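# Stack the plate from nest N1 onto rack K1

## Task

Pick up the 96-well plate sitting in plate nest N1 and set it down on top of the plate already in stack rack K1. It must be seated all the way down, and its well A1 must lie directly above the lower plate's well A1 (A1 is the corner that is cut off on each plate). The lower plate has to remain lying flat in K1, and the stack has to stay like this on its own, with no support from the robot. Finish by opening the gripper and withdrawing it from the plates.

## Robot and tools

Robot: a single six-joint arm (Doosan M1013) with a two-finger Robotiq 2F-140 gripper. There is only one arm, so every pose below is one row for that arm. Joints in the order of the Joint positions line: waist, shoulder, elbow, forearm roll, wrist pitch, wrist roll. Load limits (N m): 309, 309, 145, 40.9, 40.9, 40.9; a held object's weight adds to them.

Frames: everything is in the scene frame. Its origin is on the table top under the arm's base, +z is up, and +y points left when facing along +x. The base may be slightly tilted relative to the table. Gripper frame: the fingers extend along the gripper's +z and open and close along its y. end_effector_position is the spot between the pads when they are shut; closed fingertips reach about 33 mm past it, open ones about 9 mm. Closing pushes the tips about 24 mm further out, so keep that clearance above a surface. Reported hand position can be a bit off, more so at long reach.

The row (used by both execute_actions and move): 10 numbers, x, y, z, qw, qx, qy, qz, position, force_limit, speed. x, y, z are an absolute target position in metres; qw..qz an absolute target orientation as a quaternion, w first; both in the scene frame. Together they are a pose, not an offset. To hold an orientation, repeat the same quaternion in every row rather than copying the slightly drifted one from a result. The last three control the gripper and each lies in [-1, 1]: position (+1 fully open, 140 mm; pads touch near -0.8; -1 closes until blocked), force_limit (roughly 14 N at -1, 60 N at 0, 107 N at +1 on parts up to 40 mm wide), speed of the finger gap (about 30, 140, 250 mm/s at -1, 0, +1). Up to 6 extra numbers in [0, 1] may follow: per-joint stiffness scales in joint order, only usable if this conversation permits setting stiffness; otherwise treat the arm as stiff.

execute_actions(actions): a list of up to 15 actions, run one after another. Each action is a list of up to 15 rows, one row per control step of 1/30 s; if fewer rows are given, the last one is repeated to fill 15 steps (0.5 s per action). An empty list just reports state and images. Each step, the commanded pose is clipped to within 70 mm and 16 degrees of the measured pose, so far targets need several actions; after an action the arm stops at the last clipped pose. An action is rejected if its target lies more than 0.6 m from the gripper's start position along any gripper axis; if the first action fails that check or any action is malformed, nothing runs.

move(target, speed, stop_force, blocking): a straight path from the current pose to one row. speed in m/s, 0.002 to 0.5 (default 0.25), turning up to twice that in rad/s. Duration 0.5 to 10 s; longer paths stop short. The path ignores obstacles and the hand may lag, stray or overshoot speed. stop_force (optional, 20 to 80 N) ends the path when the estimated push against the motion exceeds that value for 2 steps; the arm then backs up 2 steps and holds. Use it only with very slow moves that do not rotate, not before 0.2 s of scene time, and never when moving away from something you press on. Press can briefly run well above stop_force. blocking=false returns after 0.5 s while the arm continues; it cannot be combined with stop_force, and other motion calls are refused until the move ends (use wait(0) or stop). The result adds a move: line: done, contact, held, off_target, moving, fault, plus limits such as paced (pose clipped) or held (a check blocked steps; the arm may then speed up), and the distance from target.

wait(seconds): 0 to 10; lets time run holding the last command, returning early if a running move ends. stop(): brakes a running move (needs room; fingers continue). zoom_image(camera, region): camera is cam_head_left (896x504), cam_head_right (896x504) or cam_wrist (616x616); region [x0, y0, x1, y1] in pixels from the top-left, at most 504 by 504. read_manual(section): licence texts only. finished_scene(scene): ends the given scene number after the last command is held; irreversible; reports success.

Results: a state line with end_effector_position (m), end_effector_quat_wxyz, velocities (m/s, rad/s), joint positions and joint torques (offset, scaled and noisy), the Hand target line, and images. object_status: 0 moving, 1 blocked while opening, 2 blocked while closing (a grip), 3 reached the commanded position or pads met. After closing with -1, confirm 2. Stopped fingers stay put until a new position number (change of 0.01 or more) or the object slips. To squeeze harder, raise force_limit and switch position between -1 and -0.98. position_measured runs from 3 (open) to 230 (pads touching), not linear in mm. "pose unreachable" means the clearance check altered or blocked the command. MOTOR HOT warns of overheating; an OVER-TEMPERATURE FAULT brakes the arm.

Avoid: any contact torque reaching a joint limit, or 144 N of outside force on the arm, tool or load, gives a 10 s stop that cancels the rest of the call. Approach surfaces slowly; a target even slightly past contact can fault. Do not drop, slam or hard-push the plates, and never let anything leave the table. Brief tugs on the held plate or pushes on loose items may happen, so grip firmly. The robot holds its last command while you think.

Each tool is called after "Request:" as name(argument=value, ...), one argument or row to a line, values as JSON.

## Session

Request:
execute_actions(
  actions=[],
)

Scene clock: 0.00 s.
end_effector_position=(+0.0759, -0.3398, +0.1240) position_measured=3 object_status=3 end_effector_quat_wxyz=(+0.200, -0.449, +0.824, -0.282) end_effector_velocity=(-0.000, +0.000, -0.000) end_effector_angular_velocity=(+0.001, -0.000, +0.000)
Joint positions: [-2.187  0.007  2.643  0.988  0.876  0.767]
Joint velocities: [-0.     0.    -0.    -0.001  0.     0.001]
Joint torques (N m, as the joint torque sensors report them, + toward a larger angle): no reading
Hand target: +0.076, -0.340, +0.124; +0.200, -0.449, +0.824, -0.282
Joint stiffness scale: [1. 1. 1. 1. 1. 1.]

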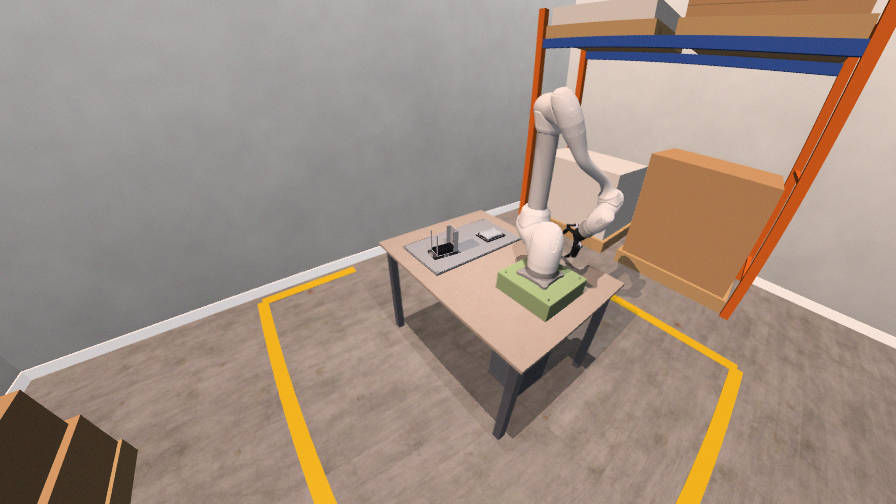

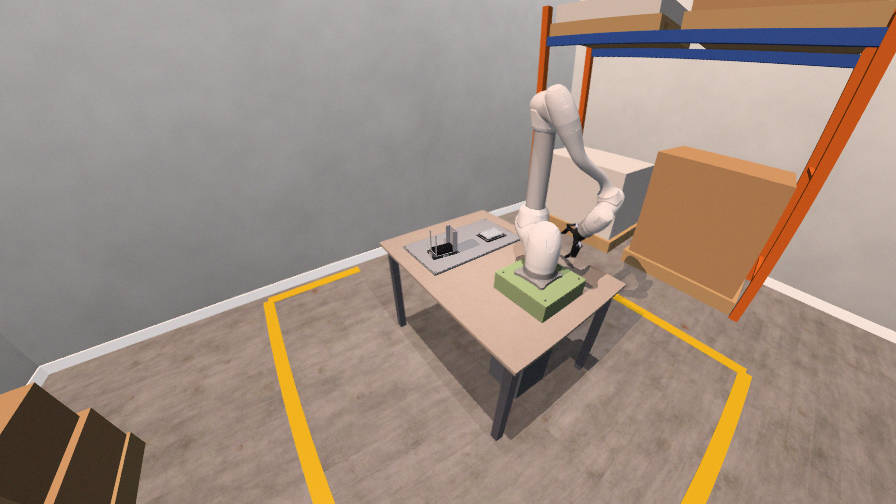

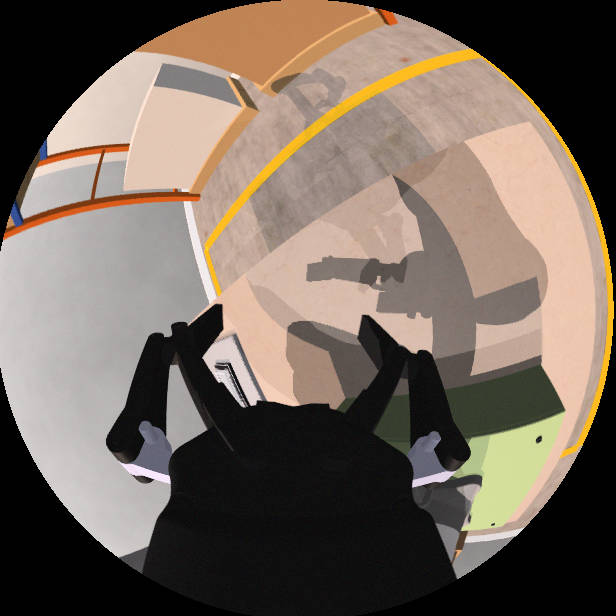

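Request:
zoom_image(
  camera="cam_head_left",
  region=[380, 190, 640, 330],
)

Region (380, 190, 640, 330) of cam_head_left's 896x504 image, scaled by 1.938, with more detail than that image has; it fills the top 271 rows of this view, and the rest is white.

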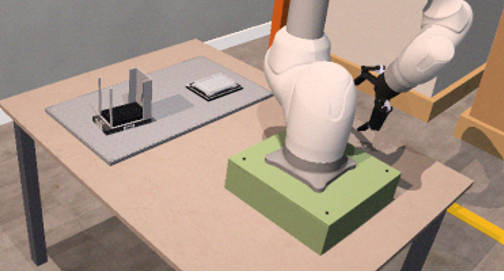

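Request:
move(
  target=[0.3,-0.35,0.4,0,0,1,0,1,0,0],
)

Request:
move(
  target=[0.6,0,0.42,0,0,1,0,1,0,0],
)

Scene clock: 3.37 s.
end_effector_position=(+0.3002, -0.3492, +0.4012) position_measured=3 object_status=3 end_effector_quat_wxyz=(+0.004, +0.000, +1.000, -0.001) end_effector_velocity=(+0.001, +0.000, +0.002) end_effector_angular_velocity=(+0.005, +0.007, -0.007)
Joint positions: [-0.976 -0.138  1.948 -0.001  1.325  3.782]
Joint velocities: [ 0.004  0.004 -0.006 -0.003  0.01   0.011]
Joint torques (N m, as the joint torque sensors report them, + toward a larger angle): [ -2.87 -26.65 -41.     4.5   -0.52  -0.11]
Hand target: +0.301, -0.350, +0.401; +0.001, +0.000, +1.000, -0.000
Off the commanded pose: 0.001 m, 1 deg.
Joint stiffness scale: [1. 1. 1. 1. 1. 1.]
move: done

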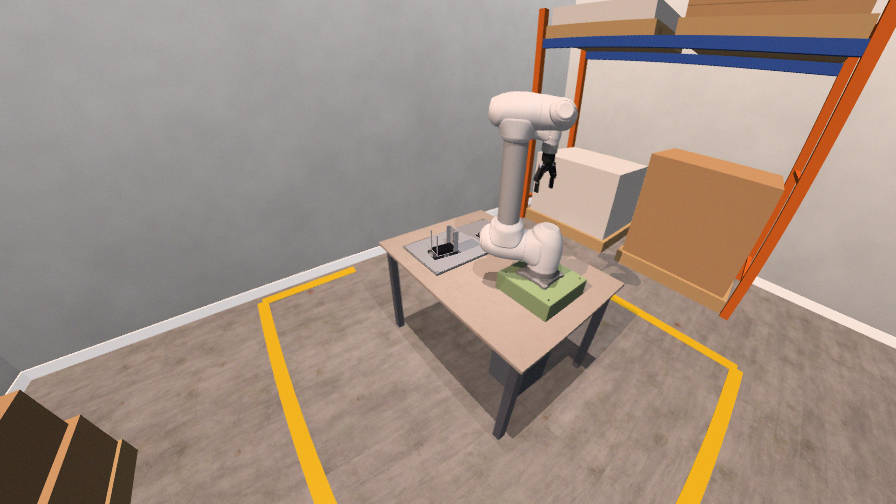

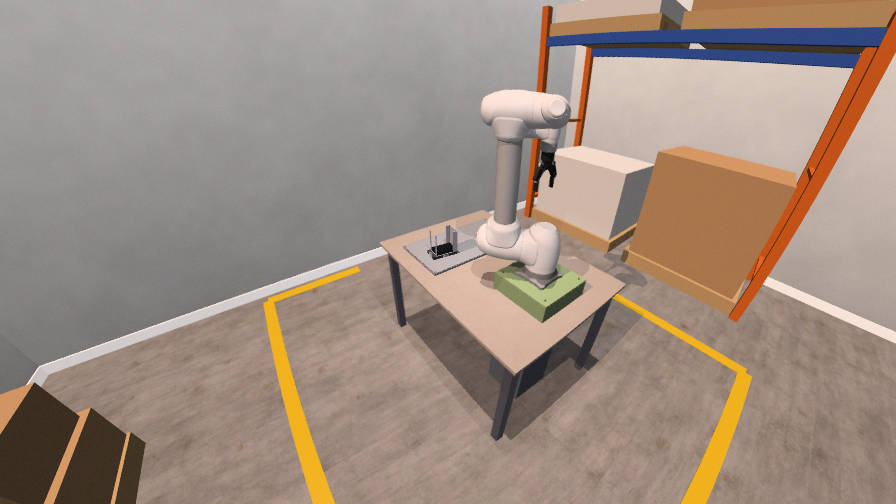

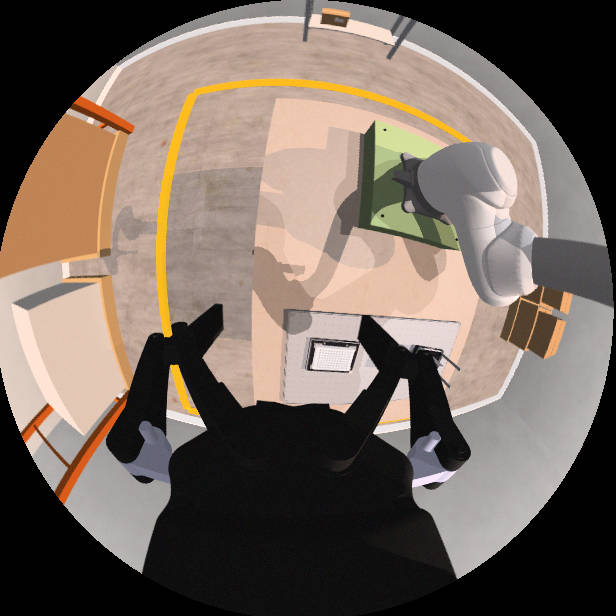

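Scene clock: 5.80 s.
end_effector_position=(+0.5997, -0.0013, +0.4215) position_measured=3 object_status=3 end_effector_quat_wxyz=(+0.003, -0.000, +1.000, +0.001) end_effector_velocity=(+0.001, +0.002, +0.000) end_effector_angular_velocity=(+0.001, +0.000, -0.001)
Joint positions: [-0.102  0.087  1.697 -0.001  1.356  4.655]
Joint velocities: [ 0.003  0.002 -0.003  0.001  0.001  0.003]
Joint torques (N m, as the joint torque sensors report them, + toward a larger angle): [  3.49 -50.32 -41.84   4.8   -0.26   0.04]
Hand target: +0.601, -0.000, +0.420; +0.001, +0.000, +1.000, +0.000
Off the commanded pose: 0.002 m, 0 deg.
Joint stiffness scale: [1. 1. 1. 1. 1. 1.]
move: done

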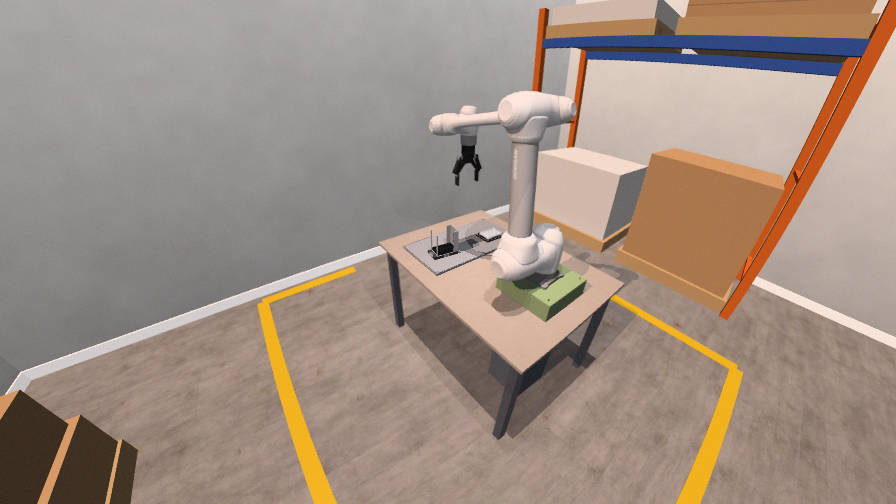

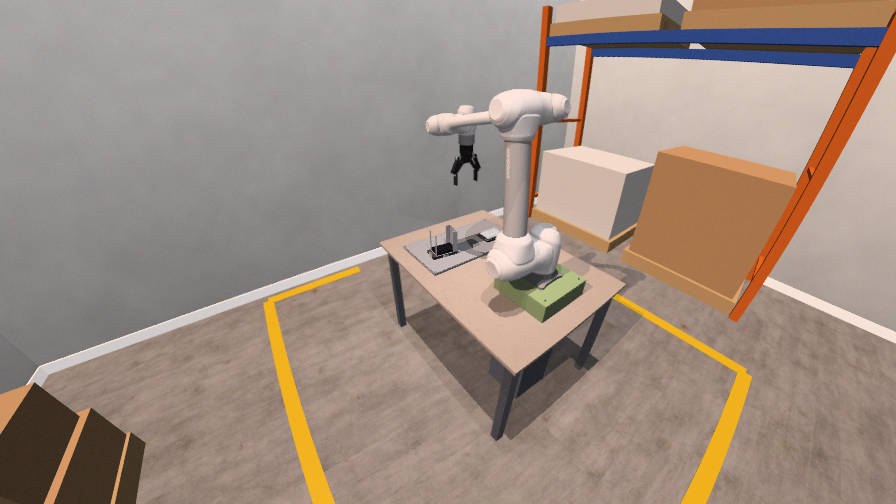

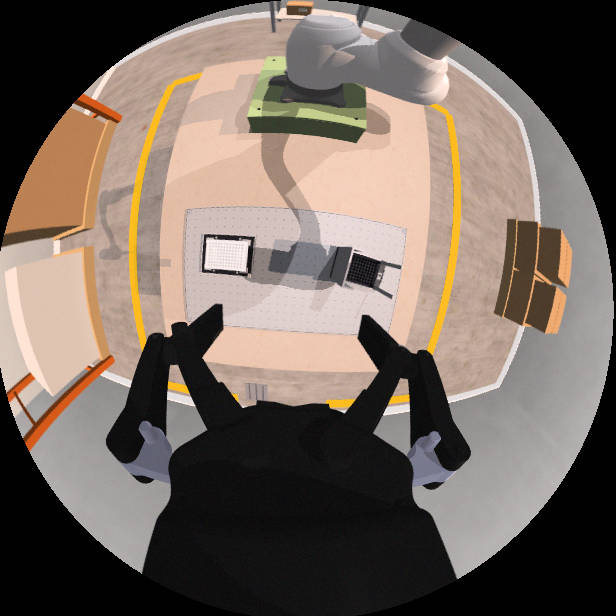

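Request:
zoom_image(
  camera="cam_wrist",
  region=[180, 195, 420, 335],
)

Region (180, 195, 420, 335) of cam_wrist's 616x616 image, scaled by 2.100, with more detail than that image has; it fills the top 294 rows of this view, and the rest is white.

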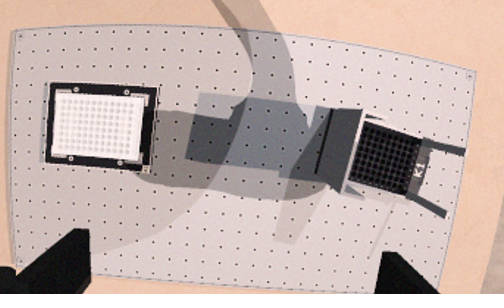

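Request:
move(
  target=[0.57,-0.15,0.2,0,-0.7071,0.7071,0,1,0,0],
)

Request:
zoom_image(
  camera="cam_wrist",
  region=[180, 130, 430, 380],
)

Scene clock: 10.17 s.
end_effector_position=(+0.5714, -0.1488, +0.2041) position_measured=3 object_status=3 end_effector_quat_wxyz=(-0.001, +0.706, -0.708, +0.002) end_effector_velocity=(+0.000, -0.002, -0.001) end_effector_angular_velocity=(-0.002, -0.001, +0.014)
Joint positions: [-0.355  0.218  1.969 -0.005  0.956  2.836]
Joint velocities: [-0.002  0.001  0.001 -0.002 -0.004 -0.015]
Joint torques (N m, as the joint torque sensors report them, + toward a larger angle): [  3.35 -59.16 -36.72   3.93  -0.64  -0.17]
Hand target: +0.570, -0.150, +0.200; +0.000, +0.707, -0.707, +0.000
Off the commanded pose: 0.005 m, 0 deg.
Joint stiffness scale: [1. 1. 1. 1. 1. 1.]
move: off_target

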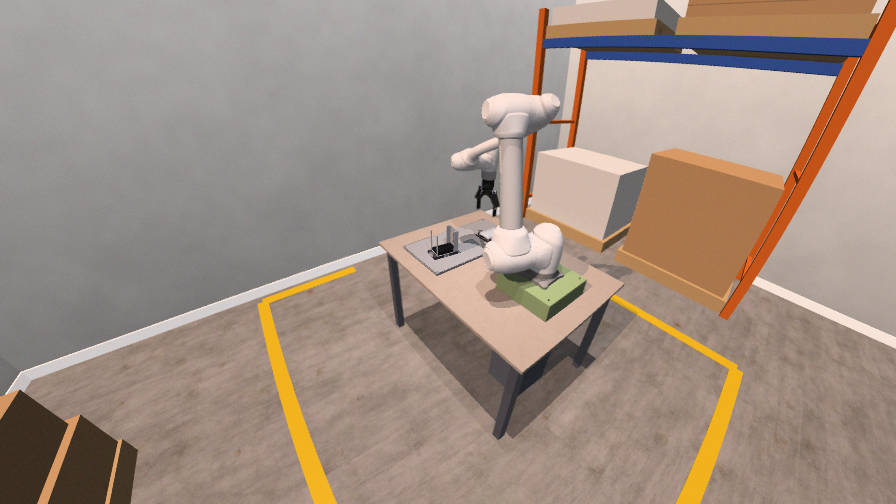

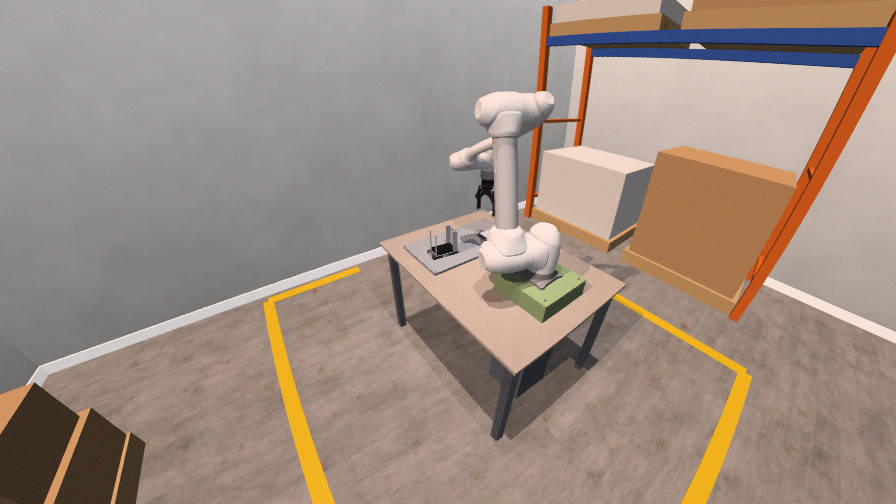

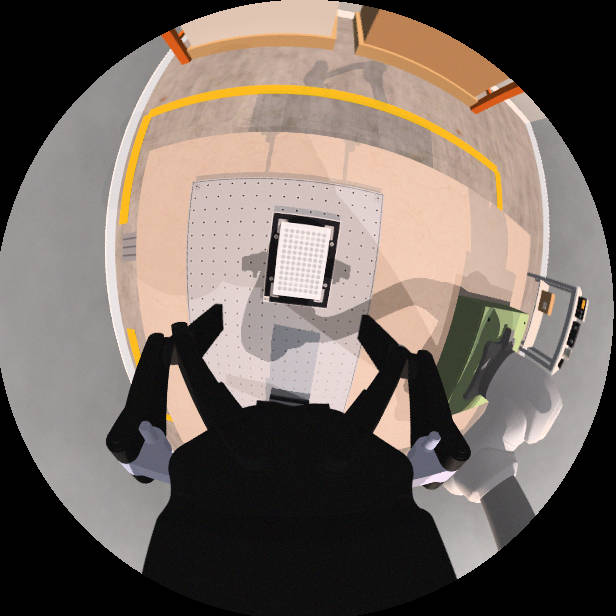

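Region (180, 130, 430, 380) of cam_wrist's 616x616 image, scaled by 2.016, with more detail than that image has.

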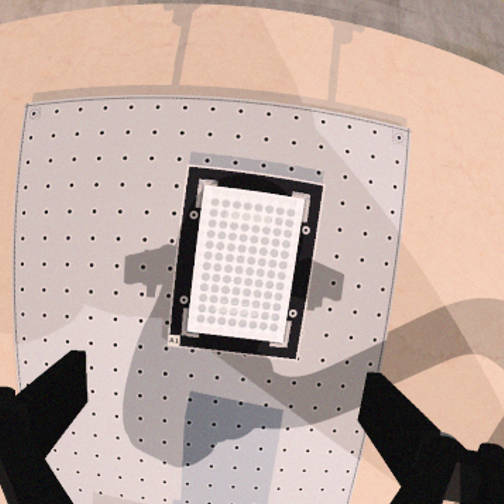

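Request:
move(
  target=[0.56,-0.19,0.09,0,-0.7071,0.7071,0,1,0,0],
  speed=0.15,
)

Request:
zoom_image(
  camera="cam_wrist",
  region=[170, 170, 420, 420],
)

Scene clock: 11.67 s.
end_effector_position=(+0.5622, -0.1889, +0.0940) position_measured=3 object_status=3 end_effector_quat_wxyz=(-0.001, +0.706, -0.708, +0.002) end_effector_velocity=(+0.001, -0.001, -0.002) end_effector_angular_velocity=(-0.000, -0.003, -0.000)
Joint positions: [-0.425  0.35   2.045 -0.005  0.748  2.766]
Joint velocities: [-0.001  0.003  0.     0.001 -0.006 -0.002]
Joint torques (N m, as the joint torque sensors report them, + toward a larger angle): [ -0.5  -66.23 -30.51   3.16  -0.44  -0.01]
Hand target: +0.560, -0.190, +0.090; +0.000, +0.707, -0.707, -0.000
Off the commanded pose: 0.005 m, 0 deg.
Joint stiffness scale: [1. 1. 1. 1. 1. 1.]
move: off_target

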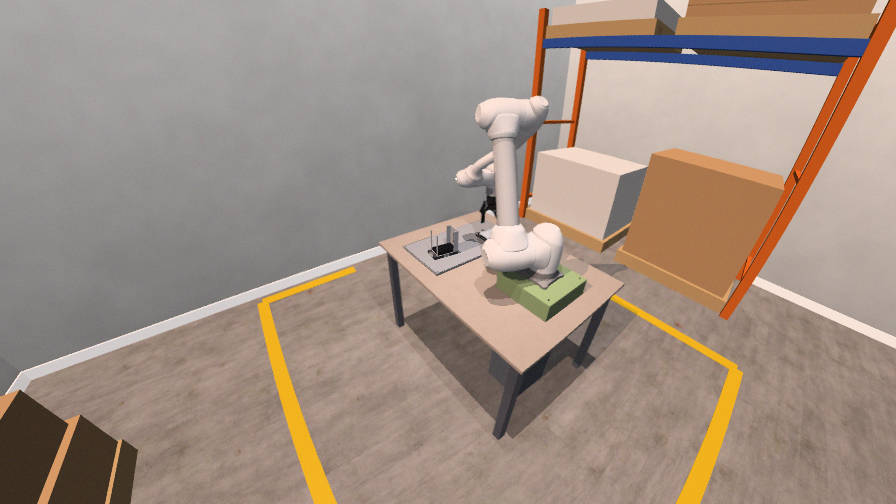

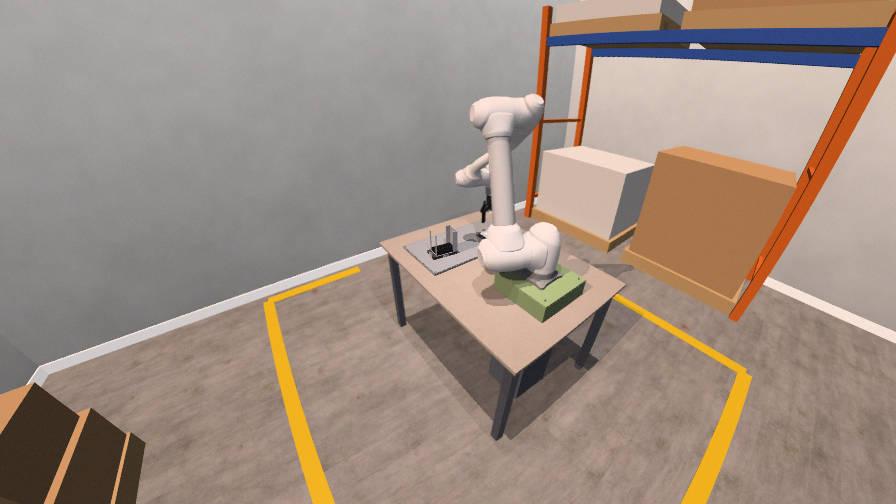

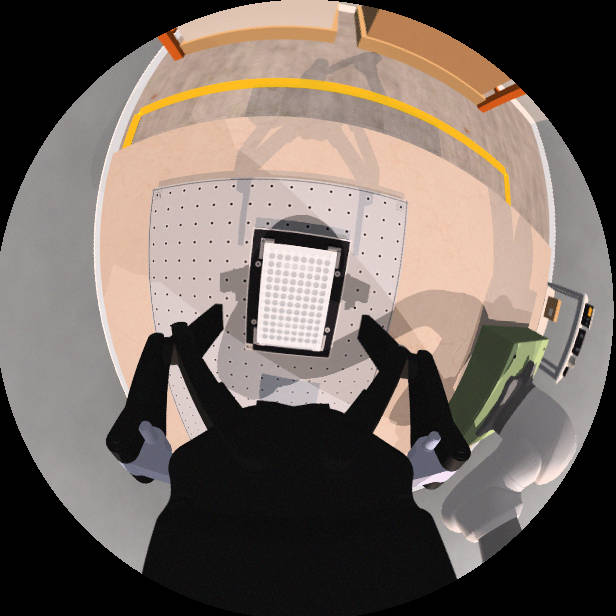

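Region (170, 170, 420, 420) of cam_wrist's 616x616 image, scaled by 2.016, with more detail than that image has.

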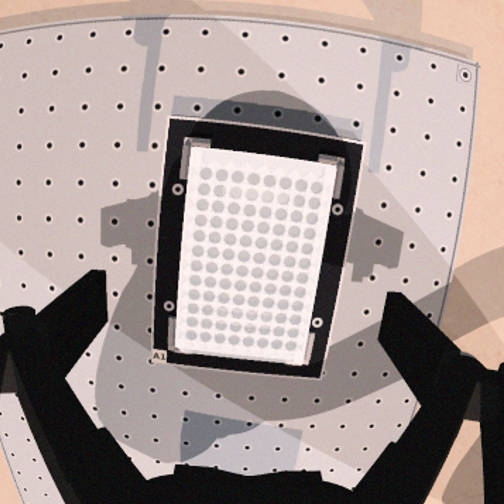

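Request:
zoom_image(
  camera="cam_wrist",
  region=[230, 225, 370, 365],
)

Request:
move(
  target=[0.56,-0.19,0.045,0,-0.7071,0.7071,0,1,0,0],
  speed=0.08,
)

Request:
zoom_image(
  camera="cam_wrist",
  region=[170, 170, 420, 420],
)

Region (230, 225, 370, 365) of cam_wrist's 616x616 image, scaled by 3.600, with more detail than that image has.

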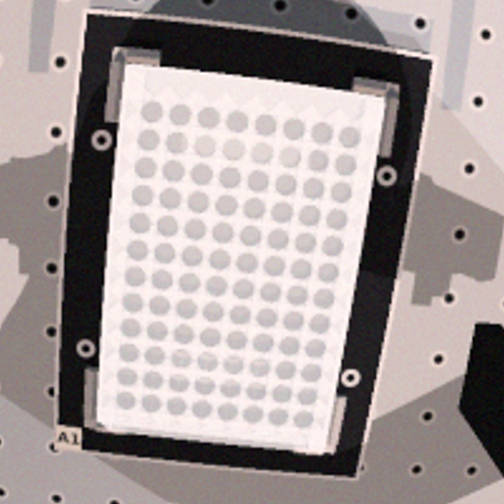

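Scene clock: 13.17 s.
end_effector_position=(+0.5625, -0.1890, +0.0490) position_measured=3 object_status=3 end_effector_quat_wxyz=(-0.002, +0.707, -0.708, +0.002) end_effector_velocity=(+0.001, -0.000, -0.001) end_effector_angular_velocity=(-0.001, -0.002, +0.001)
Joint positions: [-0.426  0.412  2.067 -0.005  0.663  2.766]
Joint velocities: [ 0.     0.002  0.    -0.001 -0.005 -0.   ]
Joint torques (N m, as the joint torque sensors report them, + toward a larger angle): [  1.28 -66.62 -27.15   3.04  -0.16  -0.28]
Hand target: +0.560, -0.190, +0.045; -0.000, +0.707, -0.707, -0.000
Off the commanded pose: 0.005 m, 0 deg.
Joint stiffness scale: [1. 1. 1. 1. 1. 1.]
move: off_target

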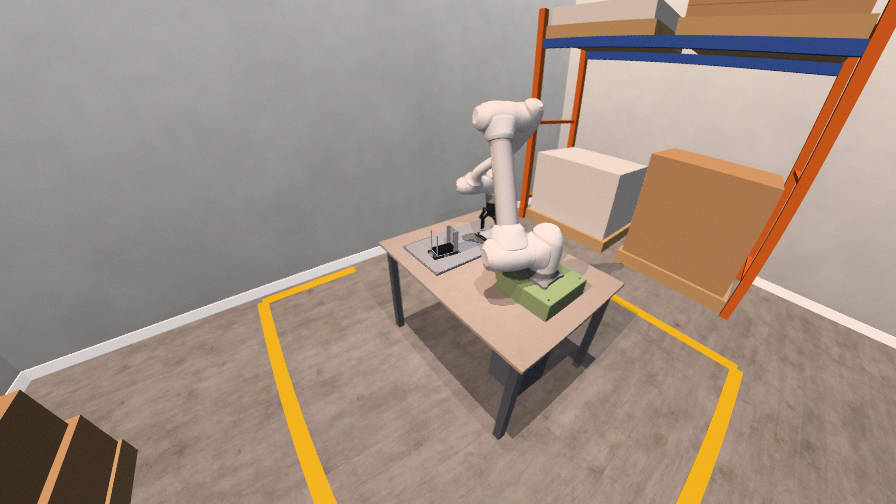

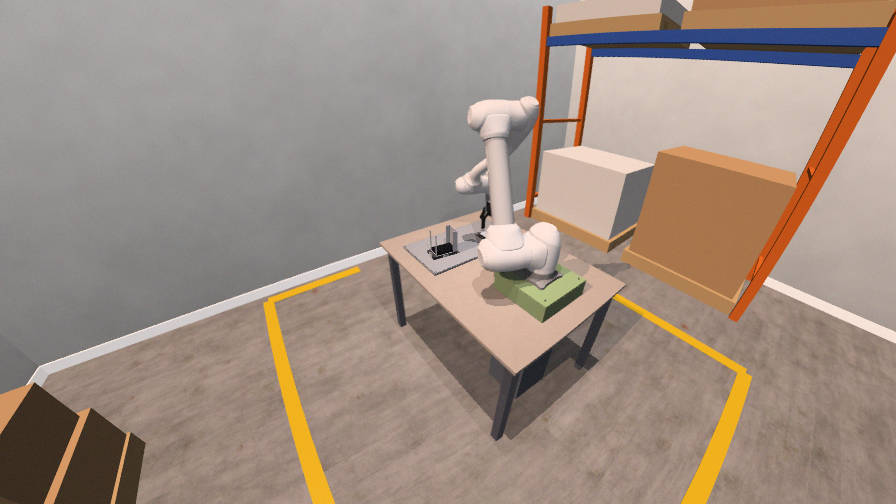

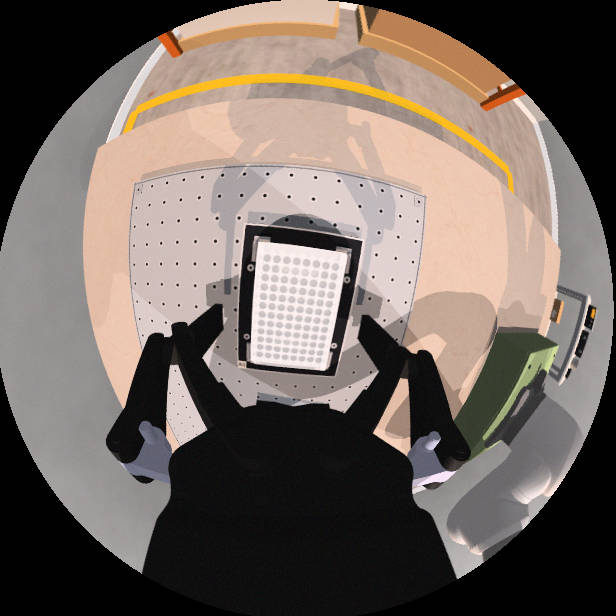

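Region (170, 170, 420, 420) of cam_wrist's 616x616 image, scaled by 2.016, with more detail than that image has.

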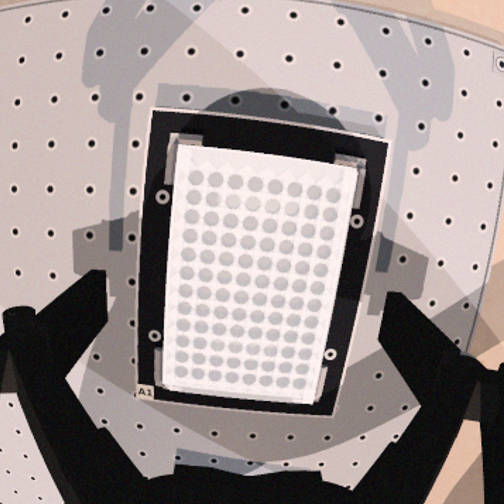

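Request:
move(
  target=[0.556,-0.2,0.04,0,-0.688,0.725,0,0.5,-0.5,0],
  speed=0.05,
)

Request:
zoom_image(
  camera="cam_wrist",
  region=[170, 170, 420, 420],
)

Request:
zoom_image(
  camera="cam_head_left",
  region=[420, 190, 520, 270],
)

Scene clock: 14.33 s.
end_effector_position=(+0.5602, -0.1977, +0.0471) position_measured=66 object_status=3 end_effector_quat_wxyz=(-0.002, +0.690, -0.724, +0.003) end_effector_velocity=(-0.000, -0.001, -0.000) end_effector_angular_velocity=(+0.001, -0.001, -0.013)
Joint positions: [-0.441  0.415  2.068 -0.004  0.657  2.797]
Joint velocities: [-0.002  0.     0.     0.002 -0.001  0.009]
Joint torques (N m, as the joint torque sensors report them, + toward a larger angle): [-10.67 -45.9  -15.54  -1.87  -2.99  -1.67]
Hand target: +0.556, -0.200, +0.040; -0.000, +0.688, -0.725, -0.000
Off the commanded pose: 0.009 m, 0 deg.
Joint stiffness scale: [1. 1. 1. 1. 1. 1.]
move: off_target

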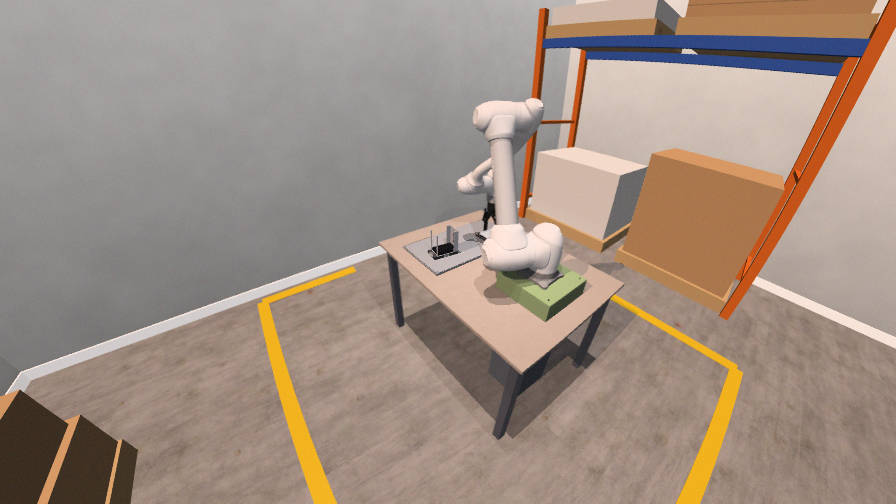

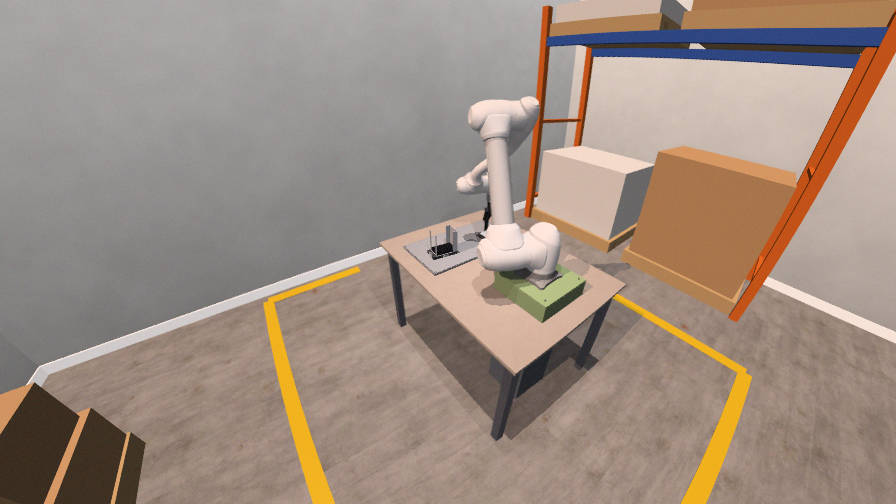

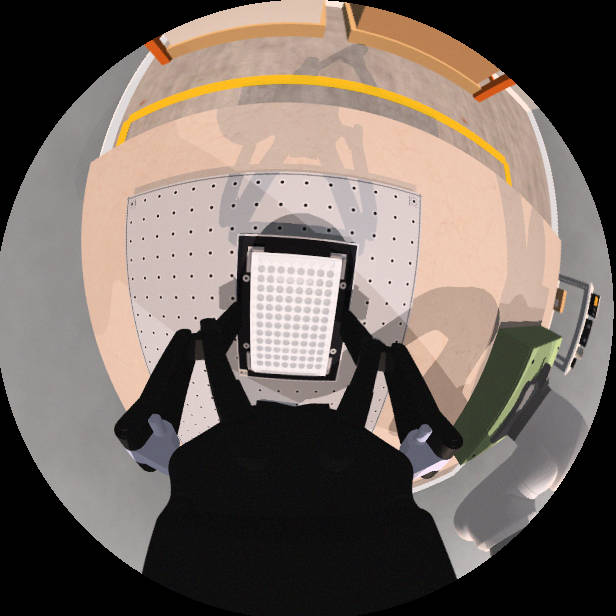

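Region (170, 170, 420, 420) of cam_wrist's 616x616 image, scaled by 2.016, with more detail than that image has.

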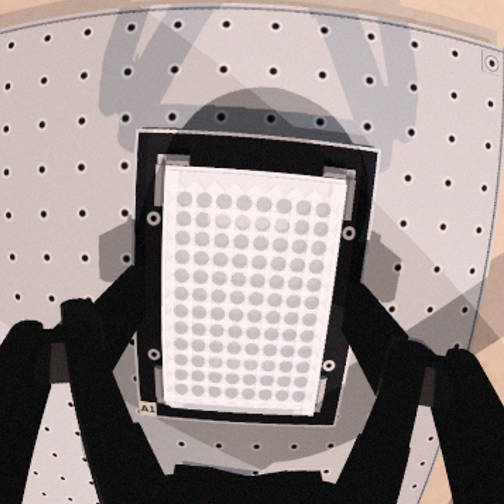

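Region (420, 190, 520, 270) of cam_head_left's 896x504 image, scaled by 5.040, with more detail than that image has; it fills the top 403 rows of this view, and the rest is white.

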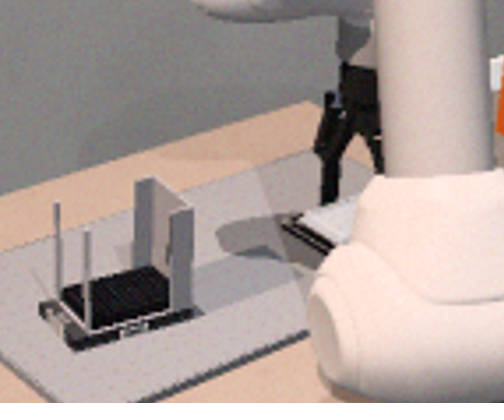

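Request:
move(
  target=[0.555,-0.2,0.058,0,-0.688,0.725,0,0.5,-0.5,0],
  speed=0.03,
)

Request:
zoom_image(
  camera="cam_wrist",
  region=[170, 170, 420, 420],
)

Scene clock: 15.33 s.
end_effector_position=(+0.5556, -0.1978, +0.0547) position_measured=66 object_status=3 end_effector_quat_wxyz=(-0.001, +0.688, -0.726, -0.001) end_effector_velocity=(-0.001, +0.000, +0.001) end_effector_angular_velocity=(+0.001, +0.002, -0.000)
Joint positions: [-0.444  0.402  2.067 -0.004  0.678  2.798]
Joint velocities: [-0.001 -0.002  0.    -0.     0.004 -0.   ]
Joint torques (N m, as the joint torque sensors report them, + toward a larger angle): [  3.32 -67.24 -27.65   3.14   0.07  -0.09]
Hand target: +0.555, -0.200, +0.058; +0.000, +0.688, -0.725, +0.000
Off the commanded pose: 0.004 m, 0 deg.
Joint stiffness scale: [1. 1. 1. 1. 1. 1.]
move: off_target

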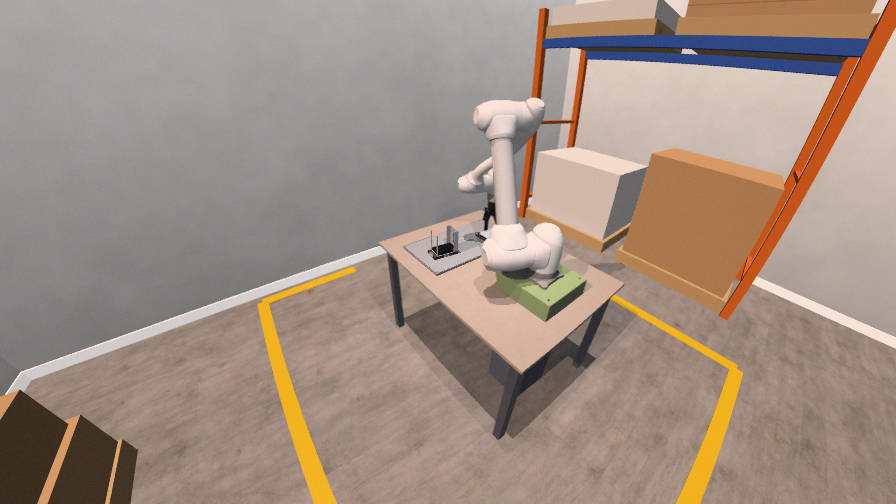

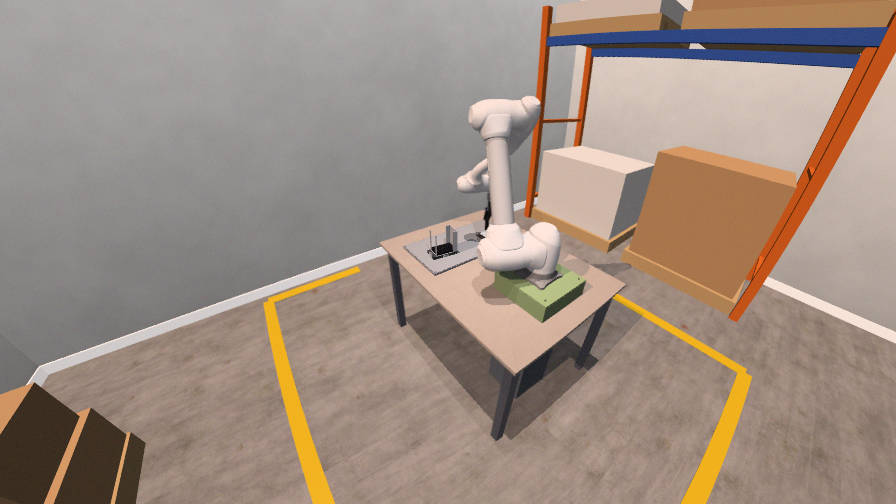

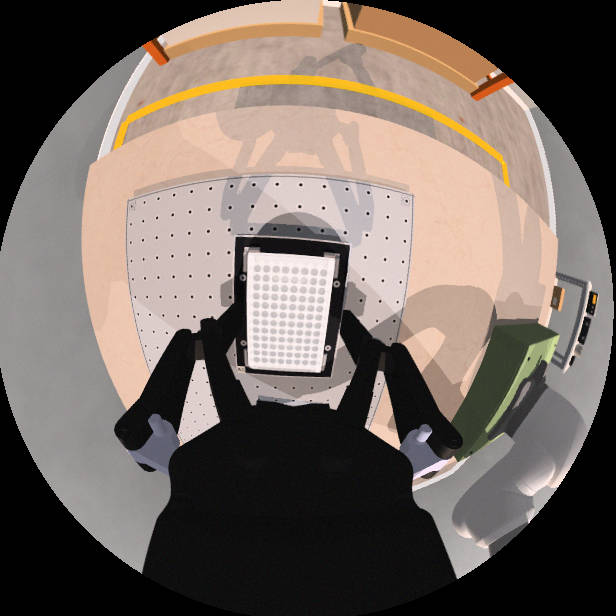

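Region (170, 170, 420, 420) of cam_wrist's 616x616 image, scaled by 2.016, with more detail than that image has.

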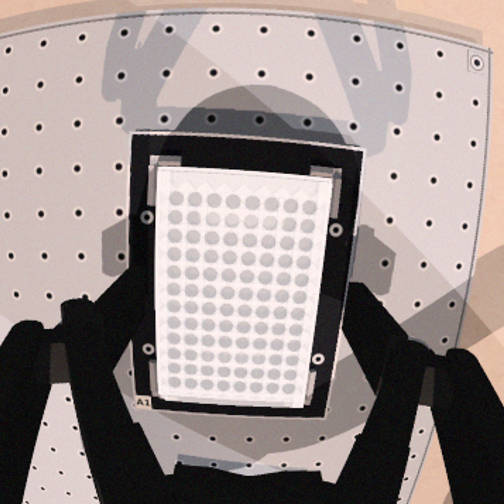

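Request:
move(
  target=[0.556,-0.2,0.057,0,-0.688,0.725,0,-1,-0.2,-0.6],
  speed=0.03,
)

Request:
zoom_image(
  camera="cam_wrist",
  region=[170, 170, 420, 420],
)

Scene clock: 16.27 s.
end_effector_position=(+0.5590, -0.1993, +0.0564) position_measured=107 object_status=2 end_effector_quat_wxyz=(-0.002, +0.688, -0.726, +0.002) end_effector_velocity=(-0.000, +0.000, -0.000) end_effector_angular_velocity=(+0.000, +0.001, +0.000)
Joint positions: [-0.445  0.401  2.064 -0.004  0.677  2.798]
Joint velocities: [ 0.  0.  0.  0.  0. -0.]
Joint torques (N m, as the joint torque sensors report them, + toward a larger angle): [-10.98 -52.21 -17.61  -1.     0.53   0.29]
Hand target: +0.556, -0.200, +0.057; -0.000, +0.688, -0.725, +0.000
Off the commanded pose: 0.003 m, 0 deg.
Joint stiffness scale: [1. 1. 1. 1. 1. 1.]
move: done

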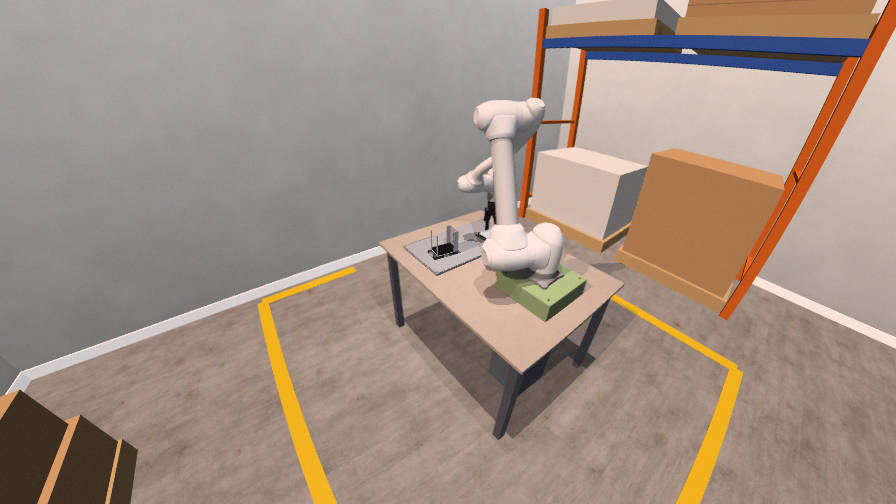

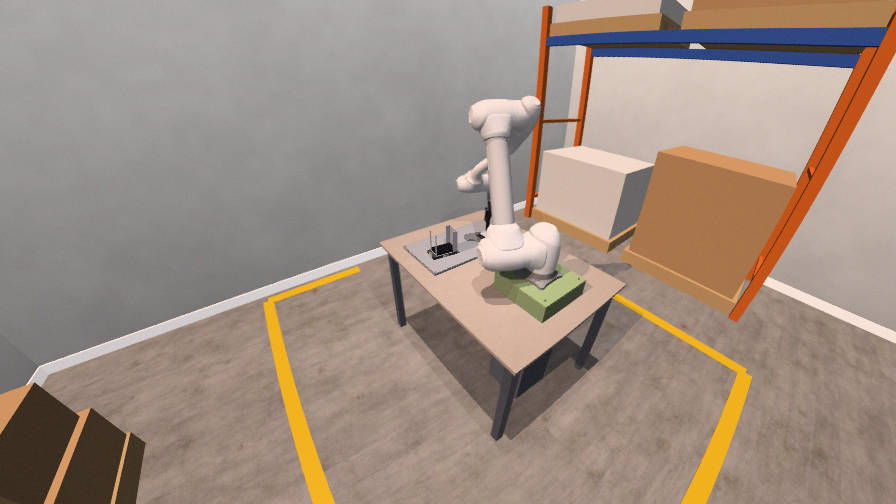

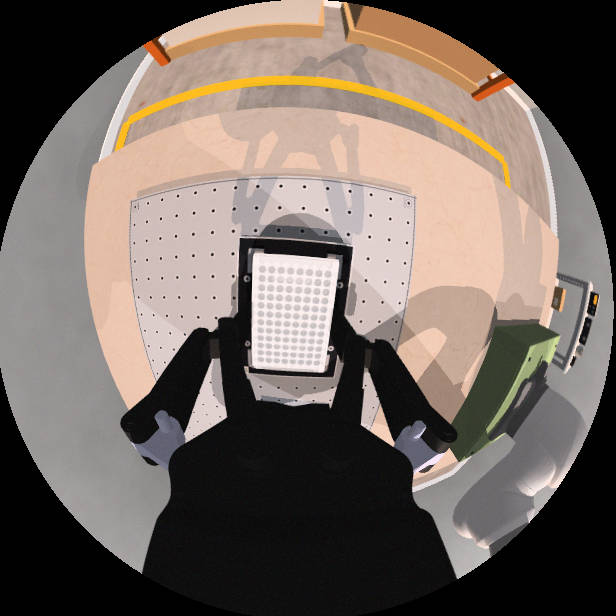

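Region (170, 170, 420, 420) of cam_wrist's 616x616 image, scaled by 2.016, with more detail than that image has.

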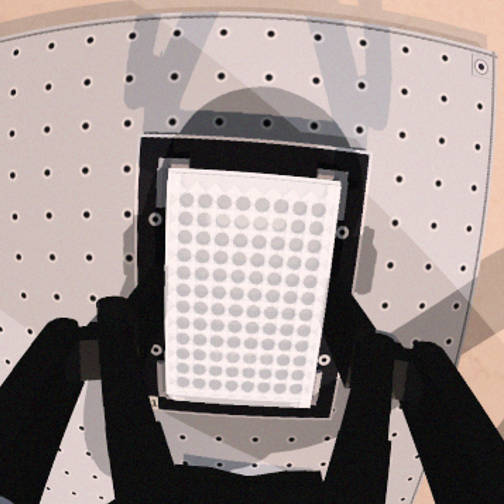

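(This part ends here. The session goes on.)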